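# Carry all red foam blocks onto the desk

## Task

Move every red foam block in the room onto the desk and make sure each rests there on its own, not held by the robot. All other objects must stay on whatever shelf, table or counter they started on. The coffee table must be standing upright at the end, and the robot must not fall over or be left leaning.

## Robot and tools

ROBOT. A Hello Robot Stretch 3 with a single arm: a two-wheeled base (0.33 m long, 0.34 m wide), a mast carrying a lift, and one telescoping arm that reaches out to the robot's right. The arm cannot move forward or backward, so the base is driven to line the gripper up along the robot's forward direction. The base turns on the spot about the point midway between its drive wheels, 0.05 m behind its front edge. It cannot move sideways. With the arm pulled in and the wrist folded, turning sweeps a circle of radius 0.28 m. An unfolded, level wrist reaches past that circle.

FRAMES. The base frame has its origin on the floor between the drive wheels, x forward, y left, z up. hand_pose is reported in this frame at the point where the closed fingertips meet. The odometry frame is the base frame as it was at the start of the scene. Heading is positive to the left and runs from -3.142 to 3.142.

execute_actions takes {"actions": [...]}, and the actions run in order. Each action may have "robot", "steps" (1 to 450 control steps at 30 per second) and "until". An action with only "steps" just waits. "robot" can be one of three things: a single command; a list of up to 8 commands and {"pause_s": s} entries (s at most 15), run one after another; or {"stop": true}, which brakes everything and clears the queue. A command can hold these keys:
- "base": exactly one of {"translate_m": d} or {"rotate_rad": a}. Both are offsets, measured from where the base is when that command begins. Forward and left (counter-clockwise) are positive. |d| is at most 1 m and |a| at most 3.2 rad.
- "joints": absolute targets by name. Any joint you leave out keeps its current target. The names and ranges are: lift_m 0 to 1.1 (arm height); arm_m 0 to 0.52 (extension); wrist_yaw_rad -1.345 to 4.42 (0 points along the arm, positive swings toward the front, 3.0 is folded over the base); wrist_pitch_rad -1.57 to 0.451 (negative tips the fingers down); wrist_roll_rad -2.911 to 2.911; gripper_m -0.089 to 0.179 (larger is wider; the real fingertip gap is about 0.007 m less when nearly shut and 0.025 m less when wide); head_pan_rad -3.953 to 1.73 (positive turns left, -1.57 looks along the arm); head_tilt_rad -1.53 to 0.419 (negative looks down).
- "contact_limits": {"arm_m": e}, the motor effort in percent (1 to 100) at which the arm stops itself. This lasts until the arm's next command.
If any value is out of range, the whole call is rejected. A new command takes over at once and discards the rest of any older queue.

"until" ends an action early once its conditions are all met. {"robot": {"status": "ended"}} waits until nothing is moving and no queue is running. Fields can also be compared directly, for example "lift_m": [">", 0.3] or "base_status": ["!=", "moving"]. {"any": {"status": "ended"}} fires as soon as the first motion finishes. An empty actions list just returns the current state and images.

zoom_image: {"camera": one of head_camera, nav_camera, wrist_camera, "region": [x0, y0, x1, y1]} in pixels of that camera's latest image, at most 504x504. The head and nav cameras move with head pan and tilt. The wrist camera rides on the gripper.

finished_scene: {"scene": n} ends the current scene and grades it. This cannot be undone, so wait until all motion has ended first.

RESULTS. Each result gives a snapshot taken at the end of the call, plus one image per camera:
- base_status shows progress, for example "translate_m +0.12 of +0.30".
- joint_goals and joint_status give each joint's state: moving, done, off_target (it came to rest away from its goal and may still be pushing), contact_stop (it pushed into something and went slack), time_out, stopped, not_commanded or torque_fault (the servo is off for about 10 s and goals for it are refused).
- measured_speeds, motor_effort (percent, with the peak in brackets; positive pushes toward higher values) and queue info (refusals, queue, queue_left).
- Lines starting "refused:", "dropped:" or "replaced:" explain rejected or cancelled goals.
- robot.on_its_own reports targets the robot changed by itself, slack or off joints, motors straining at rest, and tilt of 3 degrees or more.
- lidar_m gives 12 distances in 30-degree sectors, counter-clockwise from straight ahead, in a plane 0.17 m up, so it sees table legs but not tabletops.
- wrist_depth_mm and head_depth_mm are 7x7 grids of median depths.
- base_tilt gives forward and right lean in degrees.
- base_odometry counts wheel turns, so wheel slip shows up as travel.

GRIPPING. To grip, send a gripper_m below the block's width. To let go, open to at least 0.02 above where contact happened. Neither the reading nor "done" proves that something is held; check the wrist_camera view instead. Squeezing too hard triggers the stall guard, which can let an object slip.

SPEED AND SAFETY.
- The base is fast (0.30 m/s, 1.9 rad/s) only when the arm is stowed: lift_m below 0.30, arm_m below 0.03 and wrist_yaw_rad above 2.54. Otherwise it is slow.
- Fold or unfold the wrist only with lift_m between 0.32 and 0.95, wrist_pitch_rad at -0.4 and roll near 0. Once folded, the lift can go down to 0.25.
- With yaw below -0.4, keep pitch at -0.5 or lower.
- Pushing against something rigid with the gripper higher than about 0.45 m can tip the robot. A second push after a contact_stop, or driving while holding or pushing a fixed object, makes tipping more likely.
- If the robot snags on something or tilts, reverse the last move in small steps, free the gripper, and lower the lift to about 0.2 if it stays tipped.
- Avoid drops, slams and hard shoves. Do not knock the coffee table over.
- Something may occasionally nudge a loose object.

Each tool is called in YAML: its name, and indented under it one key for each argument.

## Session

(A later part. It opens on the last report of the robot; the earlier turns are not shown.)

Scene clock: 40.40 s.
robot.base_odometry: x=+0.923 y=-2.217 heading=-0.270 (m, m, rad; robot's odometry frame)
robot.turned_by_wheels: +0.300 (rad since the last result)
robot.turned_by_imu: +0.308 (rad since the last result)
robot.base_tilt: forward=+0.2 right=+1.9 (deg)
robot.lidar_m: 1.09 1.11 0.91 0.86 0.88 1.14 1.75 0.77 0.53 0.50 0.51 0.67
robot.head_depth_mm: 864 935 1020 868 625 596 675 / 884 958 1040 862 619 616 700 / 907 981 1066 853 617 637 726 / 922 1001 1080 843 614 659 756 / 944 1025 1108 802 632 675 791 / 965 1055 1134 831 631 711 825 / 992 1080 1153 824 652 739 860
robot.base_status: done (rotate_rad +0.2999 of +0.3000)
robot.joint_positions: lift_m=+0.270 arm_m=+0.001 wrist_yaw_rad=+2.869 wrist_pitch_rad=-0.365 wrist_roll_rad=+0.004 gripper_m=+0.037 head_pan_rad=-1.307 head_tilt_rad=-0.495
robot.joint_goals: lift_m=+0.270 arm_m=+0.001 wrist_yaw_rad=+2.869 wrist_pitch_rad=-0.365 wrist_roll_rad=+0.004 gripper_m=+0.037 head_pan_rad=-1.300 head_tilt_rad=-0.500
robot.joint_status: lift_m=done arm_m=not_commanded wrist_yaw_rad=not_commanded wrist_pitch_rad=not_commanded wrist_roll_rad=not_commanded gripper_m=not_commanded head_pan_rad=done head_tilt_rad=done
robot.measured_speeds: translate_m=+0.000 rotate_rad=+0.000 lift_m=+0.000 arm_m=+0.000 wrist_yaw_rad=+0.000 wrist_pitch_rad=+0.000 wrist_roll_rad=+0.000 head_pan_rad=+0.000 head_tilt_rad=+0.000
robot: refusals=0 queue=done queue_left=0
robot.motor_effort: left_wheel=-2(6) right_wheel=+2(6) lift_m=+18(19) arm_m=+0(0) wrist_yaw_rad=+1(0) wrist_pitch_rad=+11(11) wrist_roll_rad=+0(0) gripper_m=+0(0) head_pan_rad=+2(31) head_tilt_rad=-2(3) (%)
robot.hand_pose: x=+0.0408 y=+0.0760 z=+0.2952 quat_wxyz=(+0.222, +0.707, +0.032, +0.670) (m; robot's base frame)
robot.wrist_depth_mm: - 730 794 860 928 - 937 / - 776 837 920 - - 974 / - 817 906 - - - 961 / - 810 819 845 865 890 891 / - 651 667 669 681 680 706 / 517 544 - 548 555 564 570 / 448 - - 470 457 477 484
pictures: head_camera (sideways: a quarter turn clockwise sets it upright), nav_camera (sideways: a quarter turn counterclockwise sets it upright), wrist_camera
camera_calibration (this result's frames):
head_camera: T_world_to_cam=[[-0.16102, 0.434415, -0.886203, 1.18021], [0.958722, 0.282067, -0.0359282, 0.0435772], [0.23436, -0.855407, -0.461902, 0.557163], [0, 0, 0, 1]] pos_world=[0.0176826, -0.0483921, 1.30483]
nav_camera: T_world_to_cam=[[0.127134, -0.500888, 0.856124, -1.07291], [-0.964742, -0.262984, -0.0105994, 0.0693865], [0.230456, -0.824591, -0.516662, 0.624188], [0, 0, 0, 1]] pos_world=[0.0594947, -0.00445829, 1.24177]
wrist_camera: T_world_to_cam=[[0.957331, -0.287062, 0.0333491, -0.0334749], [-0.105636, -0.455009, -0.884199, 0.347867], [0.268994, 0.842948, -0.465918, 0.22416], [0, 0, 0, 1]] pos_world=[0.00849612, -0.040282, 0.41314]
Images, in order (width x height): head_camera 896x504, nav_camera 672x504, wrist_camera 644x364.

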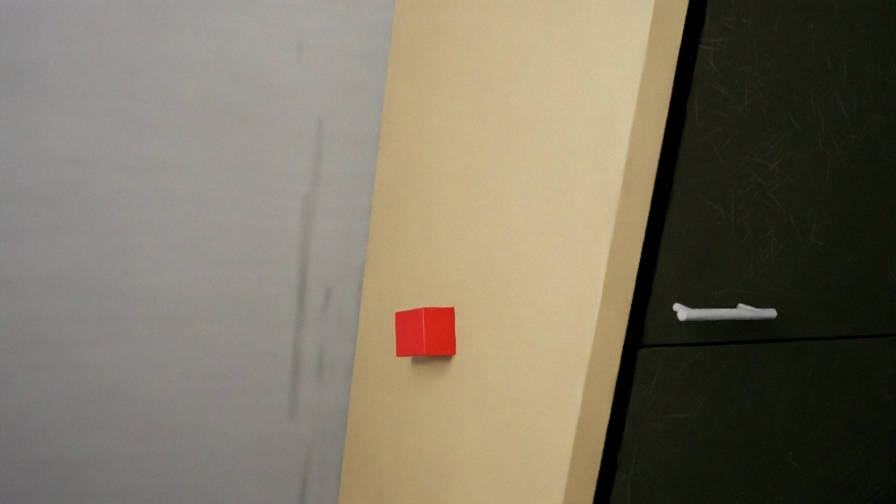

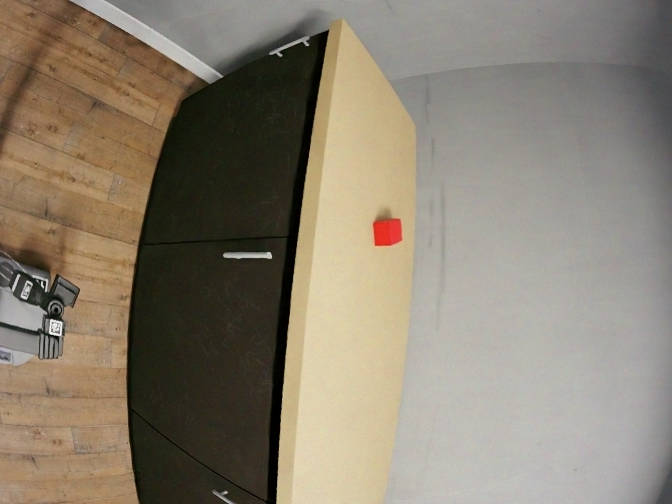

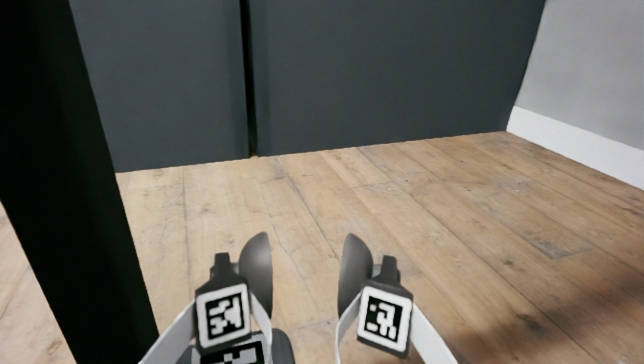

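execute_actions:
  actions:
    - {"robot":[{"base":{"translate_m":0.27},"joints":{"lift_m":0.94,"wrist_pitch_rad":-0.4}},{"joints":{"wrist_yaw_rad":0.3,"gripper_m":0.16,"head_pan_rad":-1.5,"head_tilt_rad":-0.6}},{"joints":{"lift_m":0.97,"arm_m":0.17}}],"steps":600,"until":{"robot":{"status":"ended"}}}

execute_actions:
  actions:
    - {"robot":[{"base":{"translate_m":0.27},"joints":{"lift_m":0.94,"wrist_pitch_rad":-0.4}},{"joints":{"wrist_yaw_rad":0.3,"gripper_m":0.16,"head_pan_rad":-1.5,"head_tilt_rad":-0.6}},{"joints":{"lift_m":0.97}},{"joints":{"arm_m":0.17}}],"steps":450,"until":{"robot":{"status":"ended"}}}
    - {"steps":300,"until":{"robot":{"status":"ended"}}}

action 0: "steps" must be a whole number from 1 to 450, written without a decimal point, got 600

Scene clock: 53.17 s.
robot.base_odometry: x=+1.183 y=-2.289 heading=-0.270 (m, m, rad; robot's odometry frame)
robot.turned_by_wheels: +0.000 (rad since the last result)
robot.turned_by_imu: +0.000 (rad since the last result)
robot.base_tilt: forward=+0.2 right=+1.7 (deg)
robot.lidar_m: 0.82 0.83 0.93 0.88 0.90 1.17 2.02 0.74 0.51 0.48 0.49 0.65
robot.head_depth_mm: 873 959 1035 - 595 691 828 / 877 964 1037 - 619 692 839 / 884 976 1034 - 624 700 848 / 886 975 1018 736 602 704 853 / 884 981 1003 730 599 711 861 / 892 987 991 696 594 716 870 / 894 985 979 692 591 721 876
robot.base_status: done (translate_m +0.2700 of +0.2700)
robot.joint_positions: lift_m=+0.970 arm_m=+0.170 wrist_yaw_rad=+0.301 wrist_pitch_rad=-0.417 wrist_roll_rad=+0.004 gripper_m=+0.160 head_pan_rad=-1.493 head_tilt_rad=-0.593
robot.joint_goals: lift_m=+0.970 arm_m=+0.170 wrist_yaw_rad=+0.300 wrist_pitch_rad=-0.400 wrist_roll_rad=+0.004 gripper_m=+0.160 head_pan_rad=-1.500 head_tilt_rad=-0.600
robot.joint_status: lift_m=done arm_m=done wrist_yaw_rad=done wrist_pitch_rad=done wrist_roll_rad=not_commanded gripper_m=done head_pan_rad=done head_tilt_rad=done
robot.measured_speeds: translate_m=+0.000 rotate_rad=+0.000 lift_m=+0.000 arm_m=+0.000 wrist_yaw_rad=+0.000 wrist_pitch_rad=+0.000 wrist_roll_rad=+0.000 head_pan_rad=+0.000 head_tilt_rad=+0.000
robot: refusals=0 queue=done queue_left=0
robot.motor_effort: left_wheel=-2(7) right_wheel=+2(7) lift_m=+34(36) arm_m=+4(4) wrist_yaw_rad=-1(2) wrist_pitch_rad=+10(10) wrist_roll_rad=+0(0) gripper_m=+0(99) head_pan_rad=-3(17) head_tilt_rad=-5(17) (%)
robot.hand_pose: x=+0.0450 y=-0.5292 z=+0.9825 quat_wxyz=(+0.705, +0.248, -0.663, -0.042) (m; robot's base frame)
robot.wrist_depth_mm: 723 681 635 614 575 553 521 / 762 681 673 642 621 589 563 / 453 466 479 485 502 516 532 / 351 355 364 352 345 386 396 / 284 290 294 298 303 309 313 / - 242 246 249 252 264 258 / - 208 212 213 216 212 221
pictures: head_camera (sideways: a quarter turn clockwise sets it upright), nav_camera (sideways: a quarter turn counterclockwise sets it upright), wrist_camera
camera_calibration (this result's frames):
head_camera: T_world_to_cam=[[-0.0843976, 0.540911, -0.836835, 1.11536], [0.994098, 0.103159, -0.0335785, 0.0402979], [0.0681641, -0.834729, -0.546425, 0.668152], [0, 0, 0, 1]] pos_world=[0.00852981, -0.0497422, 1.29982]
nav_camera: T_world_to_cam=[[0.0385453, -0.596767, 0.801488, -1.00113], [-0.996828, -0.0788514, -0.010771, 0.0698043], [0.0696263, -0.798531, -0.597913, 0.730878], [0, 0, 0, 1]] pos_world=[0.0572835, -0.00830811, 1.24015]
wrist_camera: T_world_to_cam=[[-0.959473, -0.279704, 0.0342978, -0.144855], [-0.171519, 0.48308, -0.858612, 1.15486], [0.223589, -0.829698, -0.511477, 0.215047], [0, 0, 0, 1]] pos_world=[0.011014, -0.419982, 1.10654]
Images, in order (width x height): head_camera 896x504, nav_camera 672x504, wrist_camera 644x364.

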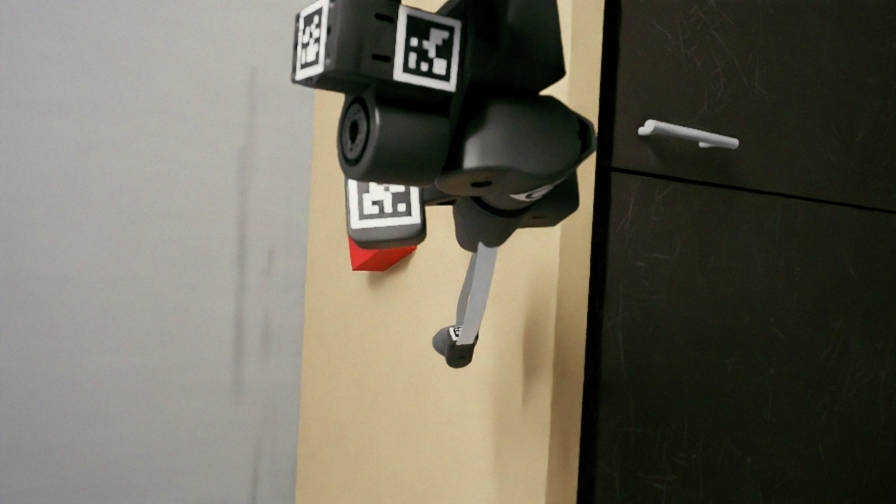

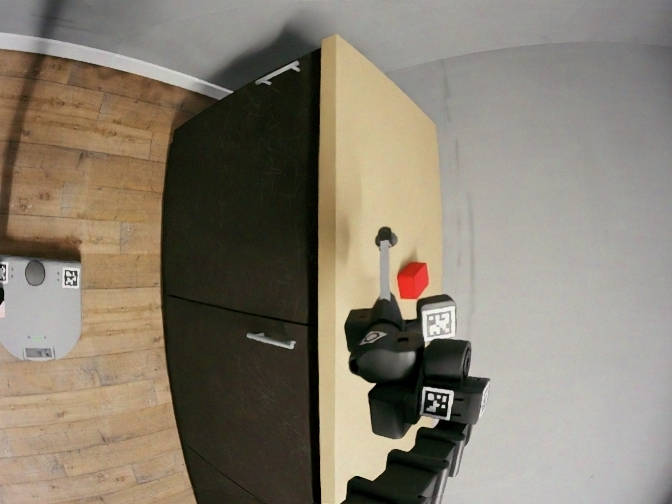

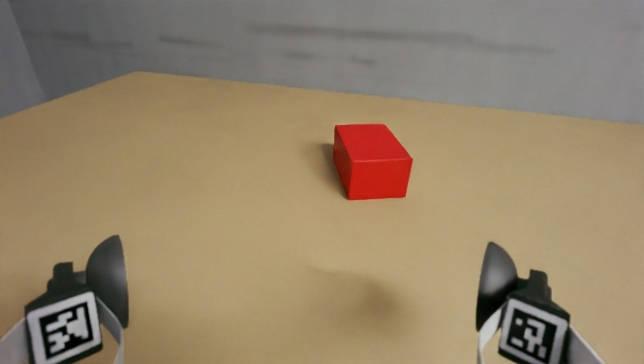

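execute_actions:
  actions:
    - {"robot":[{"joints":{"lift_m":0.935,"arm_m":0.385,"wrist_yaw_rad":0.35}}],"steps":450,"until":{"robot":{"status":"ended"}}}

Scene clock: 56.03 s.
robot.base_odometry: x=+1.183 y=-2.289 heading=-0.270 (m, m, rad; robot's odometry frame)
robot.turned_by_wheels: +0.000 (rad since the last result)
robot.turned_by_imu: +0.000 (rad since the last result)
robot.base_tilt: forward=+0.2 right=+2.0 (deg)
robot.lidar_m: 0.82 0.83 0.93 0.88 0.90 1.17 2.02 0.74 0.51 0.48 0.49 0.64
robot.head_depth_mm: 875 960 - 690 591 689 835 / 880 964 - 690 588 691 838 / 880 972 - 669 584 700 845 / 883 973 1014 706 602 707 851 / 889 979 1008 701 598 708 865 / 891 984 991 697 595 716 870 / 895 990 983 691 591 724 878
robot.base_status: done (translate_m +0.2700 of +0.2700)
robot.joint_positions: lift_m=+0.935 arm_m=+0.385 wrist_yaw_rad=+0.349 wrist_pitch_rad=-0.417 wrist_roll_rad=+0.004 gripper_m=+0.160 head_pan_rad=-1.493 head_tilt_rad=-0.593
robot.joint_goals: lift_m=+0.935 arm_m=+0.385 wrist_yaw_rad=+0.350 wrist_pitch_rad=-0.400 wrist_roll_rad=+0.004 gripper_m=+0.160 head_pan_rad=-1.500 head_tilt_rad=-0.600
robot.joint_status: lift_m=done arm_m=done wrist_yaw_rad=done wrist_pitch_rad=done wrist_roll_rad=not_commanded gripper_m=done head_pan_rad=done head_tilt_rad=done
robot.measured_speeds: translate_m=+0.000 rotate_rad=+0.000 lift_m=+0.000 arm_m=+0.000 wrist_yaw_rad=+0.000 wrist_pitch_rad=+0.000 wrist_roll_rad=+0.000 head_pan_rad=+0.000 head_tilt_rad=+0.000
robot: refusals=0 queue=done queue_left=0
robot.motor_effort: left_wheel=-1(2) right_wheel=+1(2) lift_m=+17(34) arm_m=+3(4) wrist_yaw_rad=+1(3) wrist_pitch_rad=+10(10) wrist_roll_rad=+0(0) gripper_m=+0(1) head_pan_rad=-3(3) head_tilt_rad=-3(4) (%)
robot.hand_pose: x=+0.0552 y=-0.7407 z=+0.9483 quat_wxyz=(+0.706, +0.264, -0.657, -0.025) (m; robot's base frame)
robot.wrist_depth_mm: 528 489 449 420 393 371 348 / 544 513 481 449 420 392 368 / 374 381 391 404 413 406 392 / 289 293 298 303 310 316 322 / 233 236 239 175 247 252 256 / - 199 200 147 200 216 212 / - 170 172 134 168 174 182
pictures: head_camera (sideways: a quarter turn clockwise sets it upright), nav_camera (sideways: a quarter turn counterclockwise sets it upright), wrist_camera
camera_calibration (this result's frames):
head_camera: T_world_to_cam=[[-0.0843761, 0.540959, -0.836806, 1.11532], [0.994103, 0.103115, -0.0335771, 0.0402961], [0.0681233, -0.834704, -0.54647, 0.66821], [0, 0, 0, 1]] pos_world=[0.00852751, -0.0497422, 1.29982]
nav_camera: T_world_to_cam=[[0.0385211, -0.596811, 0.801457, -1.00109], [-0.996832, -0.0788048, -0.0107711, 0.0698044], [0.069587, -0.798503, -0.597956, 0.730934], [0, 0, 0, 1]] pos_world=[0.0572829, -0.0083072, 1.24015]
wrist_camera: T_world_to_cam=[[-0.944975, -0.32534, 0.0343005, -0.227685], [-0.194503, 0.474433, -0.858535, 1.22426], [0.263042, -0.817965, -0.511607, 0.0263992], [0, 0, 0, 1]] pos_world=[0.0160207, -0.633309, 1.07238]
Images, in order (width x height): head_camera 896x504, nav_camera 672x504, wrist_camera 644x364.

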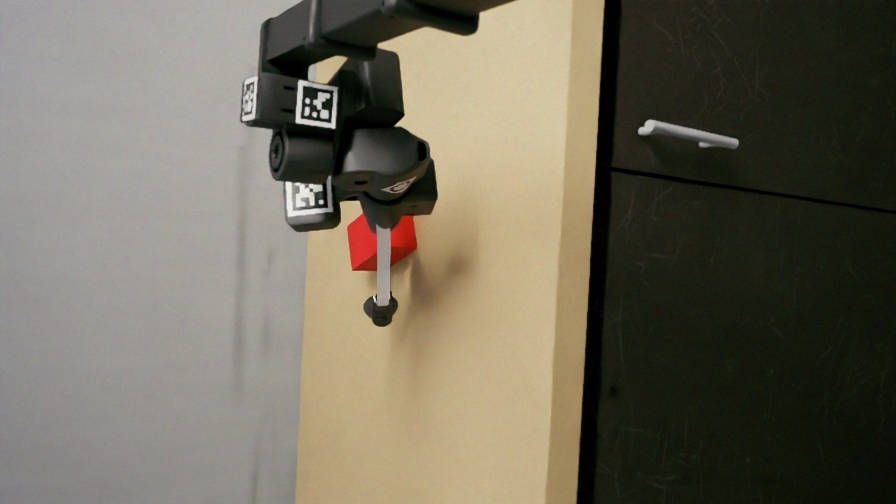

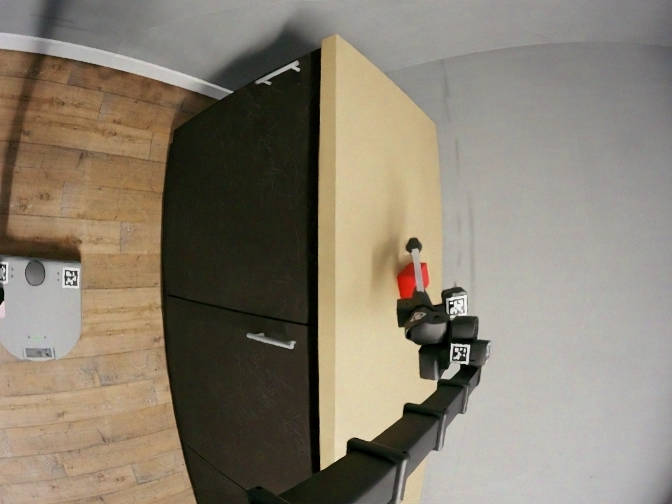

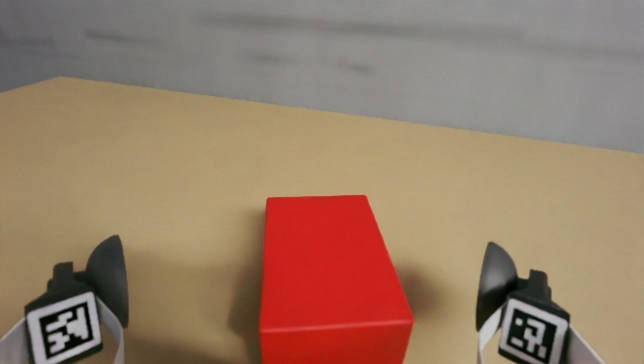

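execute_actions:
  actions:
    - {"robot":[{"joints":{"lift_m":0.927,"wrist_yaw_rad":0.32}},{"joints":{"gripper_m":0.02,"head_pan_rad":1.0,"head_tilt_rad":-0.7}},{"joints":{"lift_m":0.95}},{"joints":{"arm_m":0.0}},{"joints":{"wrist_yaw_rad":2.7}}],"steps":450,"until":{"robot":{"status":"ended"}}}

Scene clock: 65.47 s.
robot.base_odometry: x=+1.183 y=-2.289 heading=-0.270 (m, m, rad; robot's odometry frame)
robot.turned_by_wheels: +0.000 (rad since the last result)
robot.turned_by_imu: -0.001 (rad since the last result)
robot.base_tilt: forward=+0.2 right=+1.9 (deg)
robot.lidar_m: 0.82 0.83 0.93 0.88 0.89 1.17 2.02 0.74 0.51 0.48 0.49 0.64
robot.head_depth_mm: 831 895 971 1062 1166 1291 1192 / 920 1002 1099 1207 1347 1367 1180 / 960 1073 1216 1393 1534 1379 1181 / 896 1005 1151 1346 1548 1375 1175 / 837 935 1060 1220 1432 1377 1171 / 786 875 984 1117 1295 1368 1173 / 742 820 914 1032 1174 1313 1164
robot.base_status: done (translate_m +0.2700 of +0.2700)
robot.joint_positions: lift_m=+0.950 arm_m=+0.002 wrist_yaw_rad=+2.698 wrist_pitch_rad=-0.420 wrist_roll_rad=+0.004 gripper_m=+0.021 head_pan_rad=+0.993 head_tilt_rad=-0.691
robot.joint_goals: lift_m=+0.950 arm_m=+0.000 wrist_yaw_rad=+2.700 wrist_pitch_rad=-0.400 wrist_roll_rad=+0.004 gripper_m=+0.020 head_pan_rad=+1.000 head_tilt_rad=-0.700
robot.joint_status: lift_m=done arm_m=done wrist_yaw_rad=done wrist_pitch_rad=done wrist_roll_rad=not_commanded gripper_m=done head_pan_rad=done head_tilt_rad=done
robot.measured_speeds: translate_m=+0.000 rotate_rad=+0.000 lift_m=+0.000 arm_m=+0.000 wrist_yaw_rad=+0.000 wrist_pitch_rad=+0.000 wrist_roll_rad=+0.000 head_pan_rad=+0.000 head_tilt_rad=+0.000
robot: refusals=0 queue=done queue_left=0
robot.motor_effort: left_wheel=-2(1) right_wheel=+1(2) lift_m=+35(38) arm_m=-2(4) wrist_yaw_rad=+3(4) wrist_pitch_rad=+12(12) wrist_roll_rad=+0(0) gripper_m=-23(100) head_pan_rad=+2(33) head_tilt_rad=-4(16) (%)
robot.hand_pose: x=+0.0750 y=+0.0559 z=+0.9617 quat_wxyz=(+0.296, +0.708, -0.009, +0.641) (m; robot's base frame)
robot.wrist_depth_mm: 691 745 839 971 - 769 627 / 732 798 907 - - 799 649 / 764 852 963 - - 830 664 / 810 901 - - - 841 688 / 879 - - 162 - 901 705 / 948 - 134 135 - 927 733 / - - 133 134 - 952 748
pictures: head_camera (sideways: a quarter turn clockwise sets it upright), nav_camera (sideways: a quarter turn counterclockwise sets it upright), wrist_camera
camera_calibration (this result's frames):
head_camera: T_world_to_cam=[[-0.306457, -0.547109, -0.778945, 1.04125], [-0.852648, 0.521572, -0.0308838, 0.0480508], [0.423173, 0.654701, -0.626331, 0.76994], [0, 0, 0, 1]] pos_world=[0.0342501, 0.0405326, 1.2948]
nav_camera: T_world_to_cam=[[0.374812, 0.560302, 0.738632, -0.921251], [0.837671, -0.546068, -0.0108395, 0.0587016], [0.39727, 0.622793, -0.674022, 0.827883], [0, 0, 0, 1]] pos_world=[-0.0327693, 0.032634, 1.23911]
wrist_camera: T_world_to_cam=[[0.895058, -0.444624, 0.0343612, -0.0816915], [-0.202573, -0.474015, -0.856898, 0.913713], [0.397285, 0.760013, -0.514339, 0.584043], [0, 0, 0, 1]] pos_world=[0.0261802, -0.0470888, 1.08616]
Images, in order (width x height): head_camera 896x504, nav_camera 672x504, wrist_camera 644x364.

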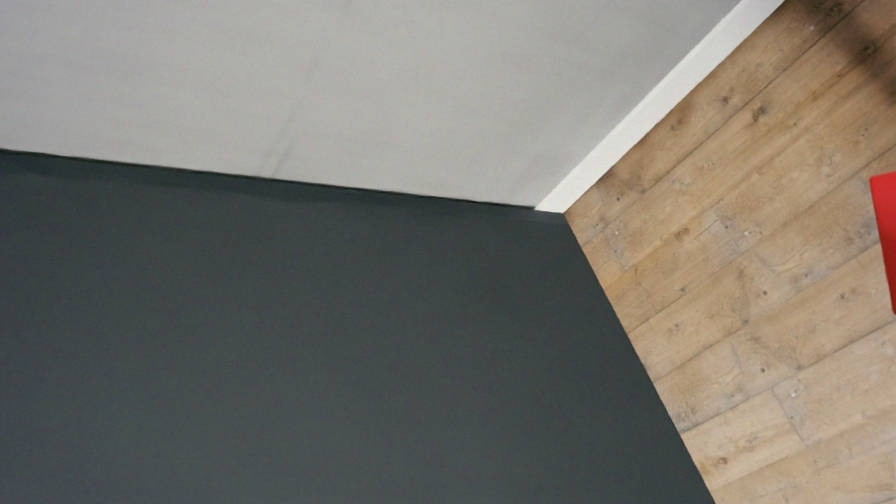

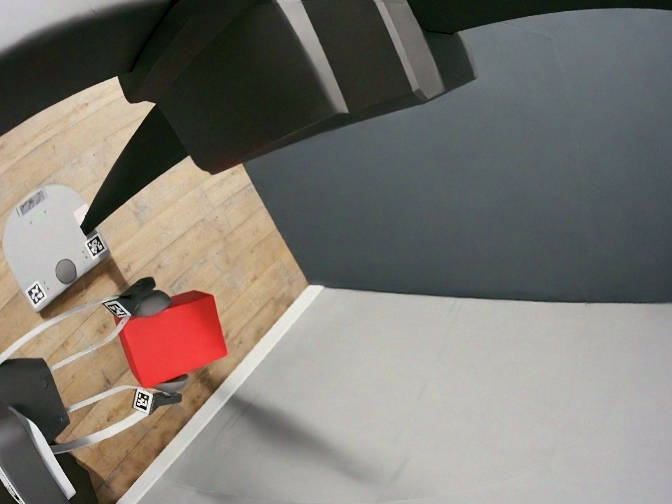

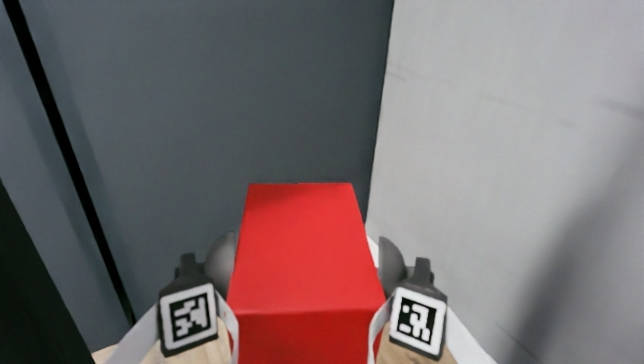

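execute_actions:
  actions:
    - {"robot":[{"base":{"rotate_rad":2.87},"joints":{"lift_m":0.29,"head_pan_rad":0.9,"head_tilt_rad":-0.6}},{"base":{"translate_m":1.0}}],"steps":450,"until":{"robot":{"status":"ended"}}}

execute_actions:
  actions:
    - {"robot":[{"base":{"translate_m":0.8},"joints":{"head_pan_rad":0,"head_tilt_rad":-0.9}},{"base":{"rotate_rad":0.3}}],"steps":450,"until":{"robot":{"status":"ended"}}}

Scene clock: 77.73 s.
robot.base_odometry: x=+0.326 y=-1.773 heading=+2.600 (m, m, rad; robot's odometry frame)
robot.turned_by_wheels: +2.870 (rad since the last result)
robot.turned_by_imu: +2.916 (rad since the last result)
robot.base_tilt: forward=+0.1 right=+1.9 (deg)
robot.lidar_m: 0.97 1.08 1.71 0.82 0.82 0.91 1.46 1.27 0.66 0.55 0.54 0.61
robot.head_depth_mm: 898 973 1058 1160 1290 1428 1233 / 947 1031 1133 1253 1404 1475 1233 / 1887 2076 2279 1412 1558 1464 1229 / 1994 2191 2480 2300 1779 1458 1227 / 1845 2011 2249 2292 1783 1443 1220 / 1635 1785 1959 2099 1769 1441 1219 / 1473 1598 1735 1877 1751 1424 1206
robot.base_status: done (translate_m +1.0000 of +1.0000)
robot.joint_positions: lift_m=+0.290 arm_m=+0.002 wrist_yaw_rad=+2.698 wrist_pitch_rad=-0.421 wrist_roll_rad=+0.004 gripper_m=+0.021 head_pan_rad=+0.907 head_tilt_rad=-0.606
robot.joint_goals: lift_m=+0.290 arm_m=+0.000 wrist_yaw_rad=+2.700 wrist_pitch_rad=-0.400 wrist_roll_rad=+0.004 gripper_m=+0.020 head_pan_rad=+0.900 head_tilt_rad=-0.600
robot.joint_status: lift_m=done arm_m=done wrist_yaw_rad=done wrist_pitch_rad=done wrist_roll_rad=not_commanded gripper_m=done head_pan_rad=done head_tilt_rad=done
robot.measured_speeds: translate_m=+0.000 rotate_rad=+0.000 lift_m=+0.000 arm_m=+0.000 wrist_yaw_rad=+0.000 wrist_pitch_rad=+0.000 wrist_roll_rad=+0.000 head_pan_rad=+0.000 head_tilt_rad=+0.000
robot: refusals=0 queue=done queue_left=0
robot.motor_effort: left_wheel=-1(5) right_wheel=+2(8) lift_m=+17(36) arm_m=-2(3) wrist_yaw_rad=+2(3) wrist_pitch_rad=+12(12) wrist_roll_rad=+0(1) gripper_m=-22(23) head_pan_rad=-3(13) head_tilt_rad=+3(17) (%)
robot.hand_pose: x=+0.0748 y=+0.0559 z=+0.3025 quat_wxyz=(+0.296, +0.708, -0.008, +0.641) (m; robot's base frame)
robot.wrist_depth_mm: 650 742 - - - 905 797 / 672 790 - - - 937 883 / 758 886 - - - - - / 752 763 788 797 822 836 859 / 618 627 586 162 656 663 678 / 526 529 134 135 540 552 558 / - 461 131 133 444 478 477
pictures: head_camera (sideways: a quarter turn clockwise sets it upright), nav_camera (sideways: a quarter turn counterclockwise sets it upright), wrist_camera
camera_calibration (this result's frames):
head_camera: T_world_to_cam=[[-0.309691, -0.464429, -0.829697, 1.10743], [-0.803102, 0.594914, -0.0332432, 0.0508239], [0.509037, 0.656036, -0.557223, 0.679511], [0, 0, 0, 1]] pos_world=[0.0378809, 0.0383024, 1.29916]
nav_camera: T_world_to_cam=[[0.380944, 0.474294, 0.793679, -0.993039], [0.788348, -0.615136, -0.010786, 0.058934], [0.483105, 0.629804, -0.608241, 0.741792], [0, 0, 0, 1]] pos_world=[-0.0265314, 0.0400622, 1.23998]
wrist_camera: T_world_to_cam=[[0.895393, -0.443948, 0.0343736, -0.0589486], [-0.202352, -0.474453, -0.856708, 0.348744], [0.396643, 0.760134, -0.514656, 0.245171], [0, 0, 0, 1]] pos_world=[0.0261059, -0.0470704, 0.426976]
Images, in order (width x height): head_camera 896x504, nav_camera 672x504, wrist_camera 644x364.

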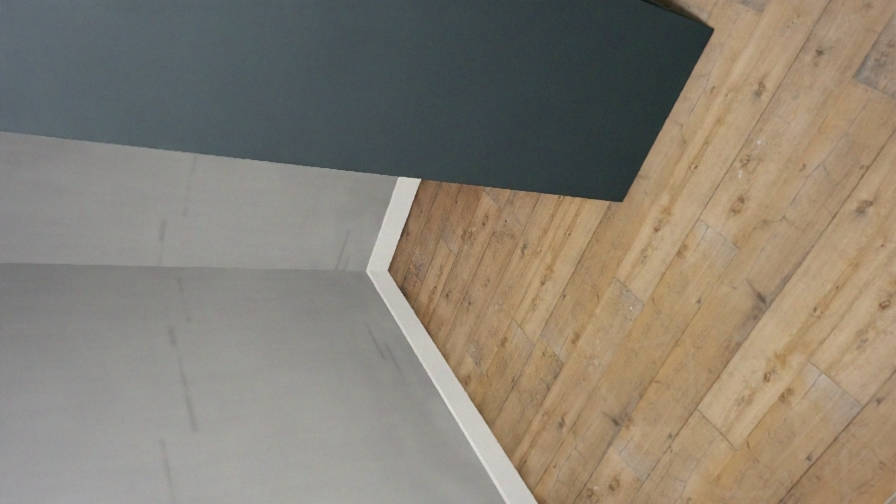

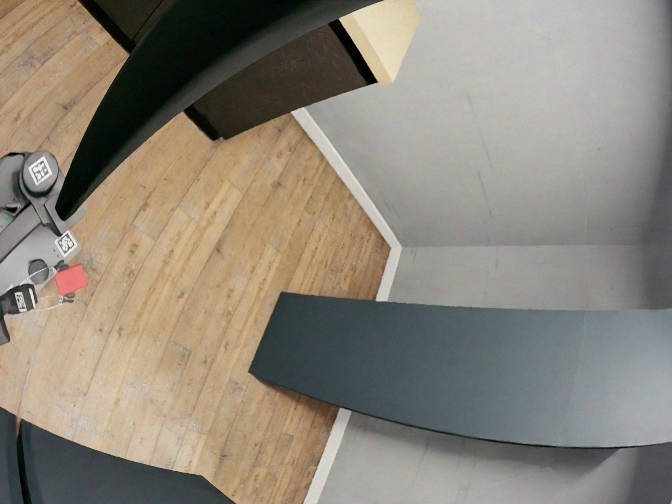

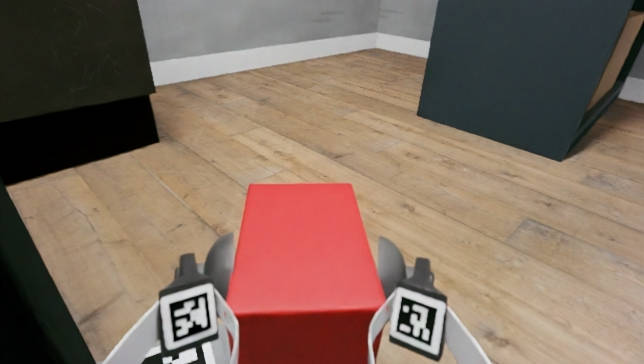

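Scene clock: 83.63 s.
robot.base_odometry: x=-0.359 y=-1.361 heading=+2.900 (m, m, rad; robot's odometry frame)
robot.turned_by_wheels: +0.300 (rad since the last result)
robot.turned_by_imu: +0.307 (rad since the last result)
robot.base_tilt: forward=+0.4 right=+1.8 (deg)
robot.lidar_m: 1.24 0.48 0.46 1.67 1.32 1.48 1.27 0.42 0.30 0.28 0.29 0.39
robot.head_depth_mm: 1082 1256 1491 1686 1443 1258 763 / 1080 1263 1495 1686 1449 1262 1076 / 1084 1263 1508 1671 1428 1253 1115 / 1091 1257 1495 1669 1430 1251 1111 / 1090 1268 1511 1649 1428 1251 1110 / 1093 1265 1493 1566 1399 1237 1101 / 1053 1162 1065 1148 1185 1181 1100
robot.base_status: done (rotate_rad +0.2999 of +0.3000)
robot.joint_positions: lift_m=+0.290 arm_m=+0.002 wrist_yaw_rad=+2.699 wrist_pitch_rad=-0.421 wrist_roll_rad=+0.004 gripper_m=+0.021 head_pan_rad=+0.007 head_tilt_rad=-0.890
robot.joint_goals: lift_m=+0.290 arm_m=+0.000 wrist_yaw_rad=+2.700 wrist_pitch_rad=-0.400 wrist_roll_rad=+0.004 gripper_m=+0.020 head_pan_rad=+0.000 head_tilt_rad=-0.900
robot.joint_status: lift_m=done arm_m=done wrist_yaw_rad=done wrist_pitch_rad=done wrist_roll_rad=not_commanded gripper_m=done head_pan_rad=done head_tilt_rad=done
robot.measured_speeds: translate_m=+0.000 rotate_rad=+0.000 lift_m=+0.000 arm_m=+0.000 wrist_yaw_rad=+0.000 wrist_pitch_rad=+0.000 wrist_roll_rad=+0.000 head_pan_rad=+0.000 head_tilt_rad=+0.000
robot: refusals=0 queue=done queue_left=0
robot.motor_effort: left_wheel=-2(6) right_wheel=+1(8) lift_m=+18(18) arm_m=-2(2) wrist_yaw_rad=+2(2) wrist_pitch_rad=+12(12) wrist_roll_rad=+0(0) gripper_m=-23(23) head_pan_rad=-3(32) head_tilt_rad=-5(31) (%)
robot.hand_pose: x=+0.0748 y=+0.0559 z=+0.3025 quat_wxyz=(+0.296, +0.708, -0.008, +0.641) (m; robot's base frame)
robot.wrist_depth_mm: - - - 576 465 656 741 / - - - 602 682 628 743 / - - - 648 736 688 875 / 747 769 791 588 652 739 850 / 616 624 591 163 631 666 667 / 530 534 133 135 542 552 563 / - 461 130 134 440 472 476
pictures: head_camera (sideways: a quarter turn clockwise sets it upright), nav_camera (sideways: a quarter turn counterclockwise sets it upright), wrist_camera
camera_calibration (this result's frames):
head_camera: T_world_to_cam=[[-0.766506, -0.0473906, -0.640487, 0.863612], [-0.041203, 0.998848, -0.0245963, 0.0349082], [0.640914, 0.00753672, -0.767575, 0.952316], [0, 0, 0, 1]] pos_world=[0.0530486, -0.00111831, 1.28496]
nav_camera: T_world_to_cam=[[0.80635, -0.00238839, 0.591434, -0.732076], [0.00485595, -0.999931, -0.0106585, 0.0635435], [0.591419, 0.0114665, -0.806283, 0.998697], [0, 0, 0, 1]] pos_world=[-0.000647462, 0.0503391, 1.23888]
wrist_camera: T_world_to_cam=[[0.895425, -0.443883, 0.034375, -0.0589379], [-0.202331, -0.474496, -0.856689, 0.348731], [0.39658, 0.760146, -0.514687, 0.245183], [0, 0, 0, 1]] pos_world=[0.0260987, -0.0470649, 0.426972]
Images, in order (width x height): head_camera 896x504, nav_camera 672x504, wrist_camera 644x364.

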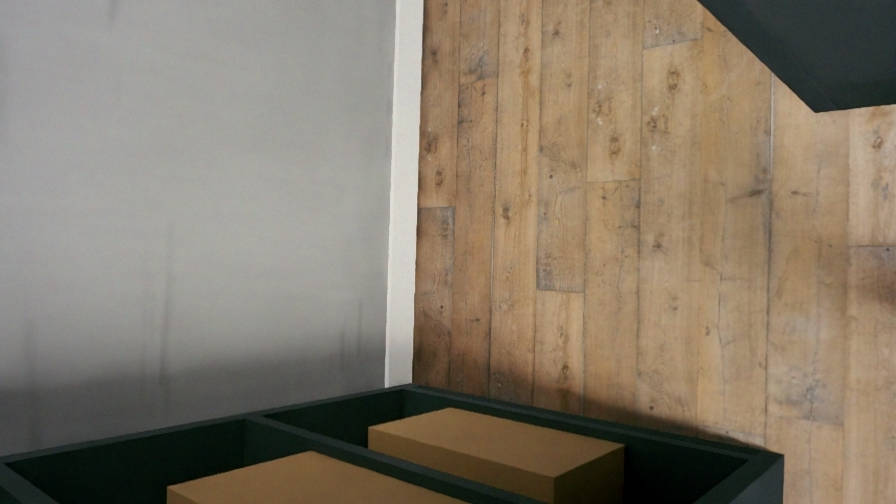

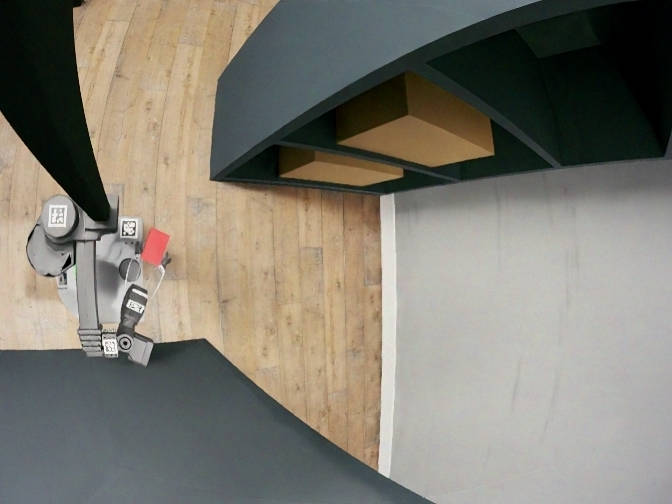

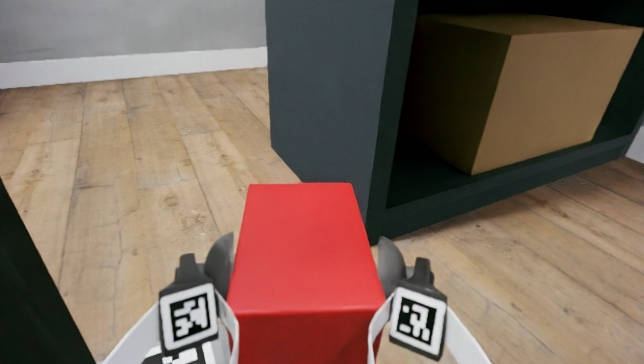

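execute_actions:
  actions:
    - {"robot":[{"base":{"translate_m":0.74}},{"base":{"rotate_rad":-1.55},"joints":{"head_pan_rad":-0.9,"head_tilt_rad":-0.6}},{"base":{"translate_m":1}},{"base":{"translate_m":1}},{"joints":{"lift_m":0.94}},{"joints":{"wrist_yaw_rad":1.5}},{"joints":{"lift_m":1.03}}],"steps":450,"until":{"robot":{"status":"ended"}}}
    - {"steps":450,"until":{"robot":{"status":"ended"}}}

Scene clock: 110.57 s.
robot.base_odometry: x=-0.639 y=+0.768 heading=+1.350 (m, m, rad; robot's odometry frame)
robot.turned_by_wheels: -1.550 (rad since the last result)
robot.turned_by_imu: -1.553 (rad since the last result)
robot.base_tilt: forward=+0.3 right=+1.8 (deg)
robot.lidar_m: 1.07 0.70 0.49 0.48 0.49 0.71 1.76 1.37 1.87 2.34 0.87 0.85
robot.head_depth_mm: 2023 1599 909 2116 - - - / 1729 1572 896 1400 - - - / 1509 1544 889 680 1923 - - / 1331 1400 879 1809 1852 1470 1194 / 1208 1294 868 996 1066 302 1195 / 1108 1191 914 1469 326 288 1216 / 1017 1101 1034 1311 1360 1333 1208
robot.base_status: done (translate_m +1.0000 of +1.0000)
robot.joint_positions: lift_m=+1.030 arm_m=+0.002 wrist_yaw_rad=+1.502 wrist_pitch_rad=-0.421 wrist_roll_rad=+0.004 gripper_m=+0.021 head_pan_rad=-0.893 head_tilt_rad=-0.606
robot.joint_goals: lift_m=+1.030 arm_m=+0.000 wrist_yaw_rad=+1.500 wrist_pitch_rad=-0.400 wrist_roll_rad=+0.004 gripper_m=+0.020 head_pan_rad=-0.900 head_tilt_rad=-0.600
robot.joint_status: lift_m=done arm_m=done wrist_yaw_rad=done wrist_pitch_rad=done wrist_roll_rad=not_commanded gripper_m=done head_pan_rad=done head_tilt_rad=done
robot.measured_speeds: translate_m=+0.000 rotate_rad=+0.000 lift_m=+0.000 arm_m=+0.000 wrist_yaw_rad=+0.000 wrist_pitch_rad=+0.000 wrist_roll_rad=+0.000 head_pan_rad=+0.000 head_tilt_rad=+0.000
robot: refusals=0 queue=done queue_left=0
robot.motor_effort: left_wheel=+0(8) right_wheel=-1(8) lift_m=+35(37) arm_m=-3(2) wrist_yaw_rad=-2(3) wrist_pitch_rad=+12(12) wrist_roll_rad=+0(0) gripper_m=-22(23) head_pan_rad=-3(32) head_tilt_rad=+3(26) (%)
robot.hand_pose: x=+0.2021 y=-0.1620 z=+1.0416 quat_wxyz=(+0.606, +0.580, -0.405, +0.363) (m; robot's base frame)
robot.wrist_depth_mm: 838 859 854 863 901 908 929 / 880 915 925 953 939 851 896 / 902 - - - - 598 581 / 910 - - - - 690 433 / 904 - - 163 - 789 373 / 901 - 134 135 - - - / 890 - 133 134 - - -
pictures: head_camera (sideways: a quarter turn clockwise sets it upright), nav_camera (sideways: a quarter turn counterclockwise sets it upright), wrist_camera
camera_calibration (this result's frames):
head_camera: T_world_to_cam=[[-0.381792, 0.407106, -0.829759, 1.10795], [0.761936, 0.646798, -0.0332461, 0.0412808], [0.523151, -0.644916, -0.557131, 0.679306], [0, 0, 0, 1]] pos_world=[0.0361734, -0.0396576, 1.29917]
nav_camera: T_world_to_cam=[[0.375201, -0.478739, 0.793746, -0.993091], [-0.778271, -0.627836, -0.0107859, 0.0684903], [0.503506, -0.613703, -0.608154, 0.741553], [0, 0, 0, 1]] pos_world=[0.0525366, 0.0226625, 1.23998]
wrist_camera: T_world_to_cam=[[-0.0855781, -0.995738, 0.034372, -0.186168], [-0.515776, 0.0147591, -0.856596, 1.04681], [0.852438, -0.0910342, -0.514841, 0.510854], [0, 0, 0, 1]] pos_world=[0.0885171, -0.154319, 1.1661]
Images, in order (width x height): head_camera 896x504, nav_camera 672x504, wrist_camera 644x364.

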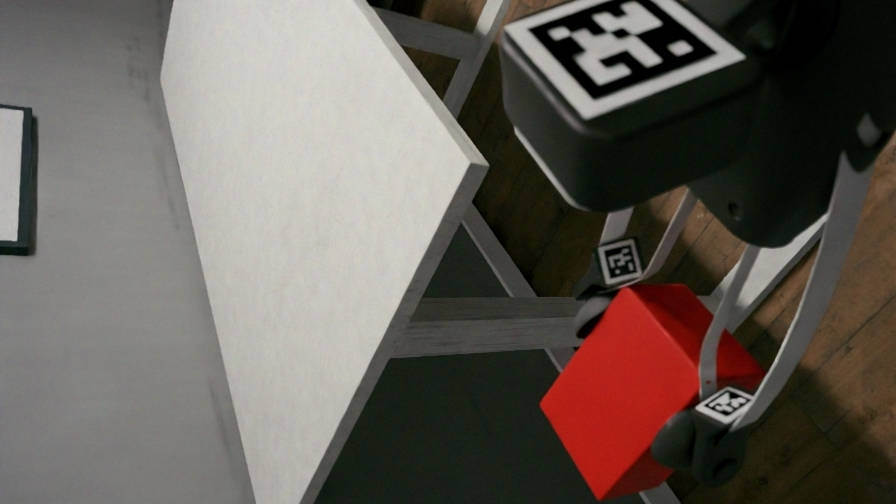

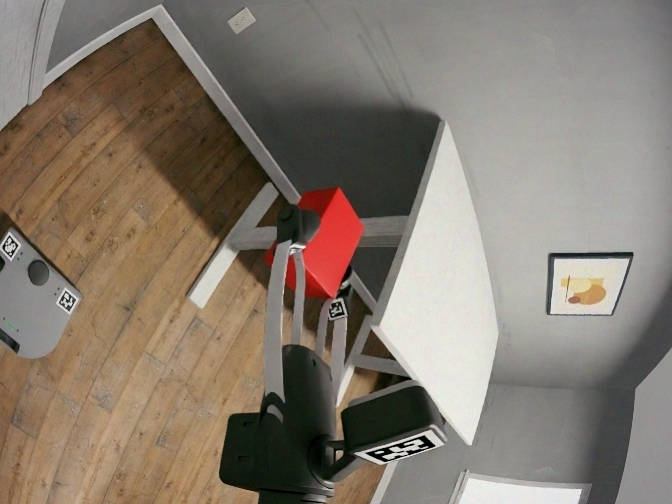

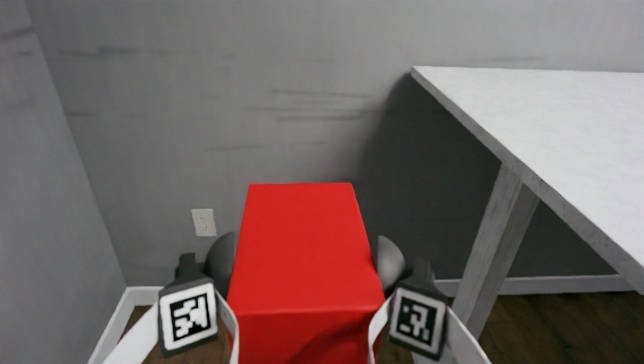

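execute_actions:
  actions:
    - {"robot":[{"base":{"rotate_rad":0.7},"joints":{"wrist_yaw_rad":0,"arm_m":0.44,"head_pan_rad":-1.5}},{"joints":{"lift_m":0.975}}],"steps":450,"until":{"robot":{"status":"ended"}}}

Scene clock: 116.33 s.
robot.base_odometry: x=-0.639 y=+0.768 heading=+2.050 (m, m, rad; robot's odometry frame)
robot.turned_by_wheels: +0.700 (rad since the last result)
robot.turned_by_imu: +0.709 (rad since the last result)
robot.base_tilt: forward=+0.1 right=+1.8 (deg)
robot.lidar_m: 0.58 0.48 0.48 0.53 0.88 1.37 1.56 2.32 1.92 0.85 1.07 1.07
robot.head_depth_mm: 1665 1799 828 730 1813 1473 1236 / 1474 1595 799 659 1801 1465 1240 / 1330 1419 790 716 1797 1463 1207 / 1217 1303 880 1004 1198 1348 1228 / 1113 1217 923 1503 1662 1415 1221 / 1030 1125 1052 1379 1546 1438 1214 / 956 1040 1127 1256 1395 1433 1206
robot.base_status: done (rotate_rad +0.6999 of +0.7000)
robot.joint_positions: lift_m=+0.975 arm_m=+0.440 wrist_yaw_rad=+0.001 wrist_pitch_rad=-0.421 wrist_roll_rad=+0.004 gripper_m=+0.021 head_pan_rad=-1.493 head_tilt_rad=-0.606
robot.joint_goals: lift_m=+0.975 arm_m=+0.440 wrist_yaw_rad=+0.000 wrist_pitch_rad=-0.400 wrist_roll_rad=+0.004 gripper_m=+0.020 head_pan_rad=-1.500 head_tilt_rad=-0.600
robot.joint_status: lift_m=done arm_m=done wrist_yaw_rad=done wrist_pitch_rad=done wrist_roll_rad=not_commanded gripper_m=done head_pan_rad=done head_tilt_rad=done
robot.measured_speeds: translate_m=+0.000 rotate_rad=+0.000 lift_m=+0.000 arm_m=+0.000 wrist_yaw_rad=+0.000 wrist_pitch_rad=+0.000 wrist_roll_rad=+0.000 head_pan_rad=+0.000 head_tilt_rad=+0.000
robot: refusals=0 queue=done queue_left=0
robot.motor_effort: left_wheel=-1(4) right_wheel=+1(5) lift_m=+18(34) arm_m=+4(2) wrist_yaw_rad=+0(4) wrist_pitch_rad=+12(12) wrist_roll_rad=+0(1) gripper_m=-22(23) head_pan_rad=-3(28) head_tilt_rad=+3(3) (%)
robot.hand_pose: x=-0.0213 y=-0.8087 z=+0.9875 quat_wxyz=(+0.691, +0.148, -0.692, -0.148) (m; robot's base frame)
robot.wrist_depth_mm: 484 567 695 847 - - - / 490 543 555 588 605 629 663 / 371 377 387 397 407 419 428 / 285 289 294 299 306 313 320 / 232 234 220 162 247 249 254 / 195 198 134 135 203 207 211 / 168 169 133 134 167 179 180
pictures: head_camera (sideways: a quarter turn clockwise sets it upright), nav_camera (sideways: a quarter turn counterclockwise sets it upright), wrist_camera
camera_calibration (this result's frames):
head_camera: T_world_to_cam=[[-0.0851834, 0.551584, -0.829759, 1.10614], [0.994073, 0.103506, -0.0332461, 0.0398648], [0.067547, -0.827673, -0.557131, 0.682085], [0, 0, 0, 1]] pos_world=[0.00852339, -0.0497117, 1.29917]
nav_camera: T_world_to_cam=[[0.0392911, -0.606979, 0.793746, -0.991042], [-0.996845, -0.0786326, -0.0107859, 0.0698236], [0.0689611, -0.790818, -0.608153, 0.744204], [0, 0, 0, 1]] pos_world=[0.0572213, -0.00752094, 1.23998]
wrist_camera: T_world_to_cam=[[-0.999278, 0.0162116, 0.0343705, -0.048496], [-0.0210989, 0.515556, -0.856596, 1.31027], [-0.0316067, -0.856703, -0.514841, -0.0234838], [0, 0, 0, 1]] pos_world=[-0.0215578, -0.694851, 1.11195]
Images, in order (width x height): head_camera 896x504, nav_camera 672x504, wrist_camera 644x364.

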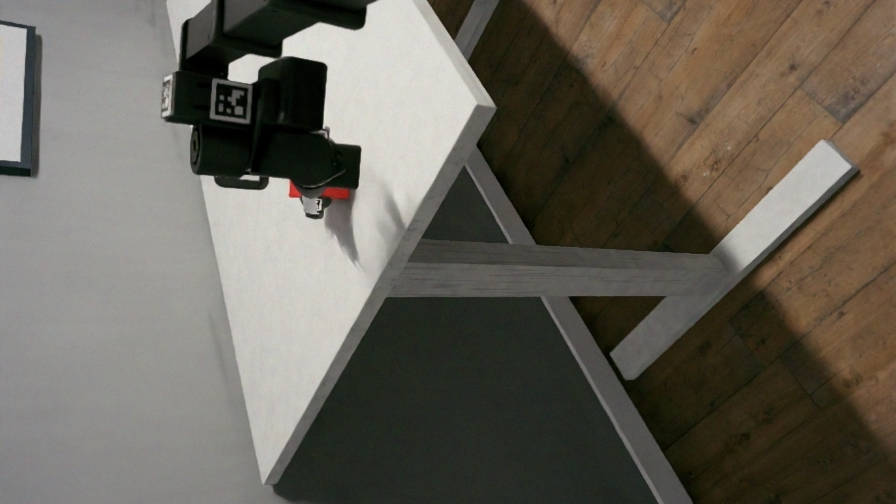

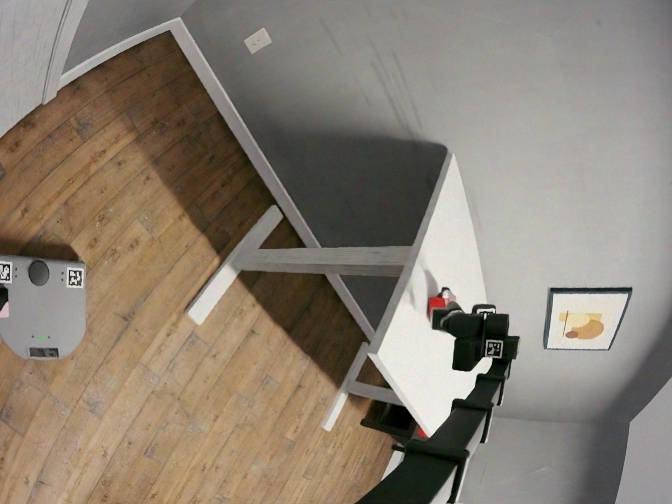

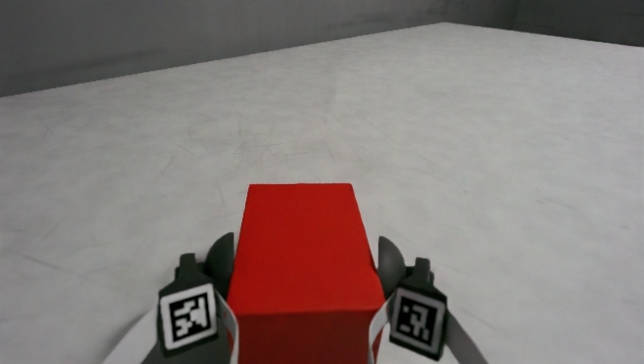

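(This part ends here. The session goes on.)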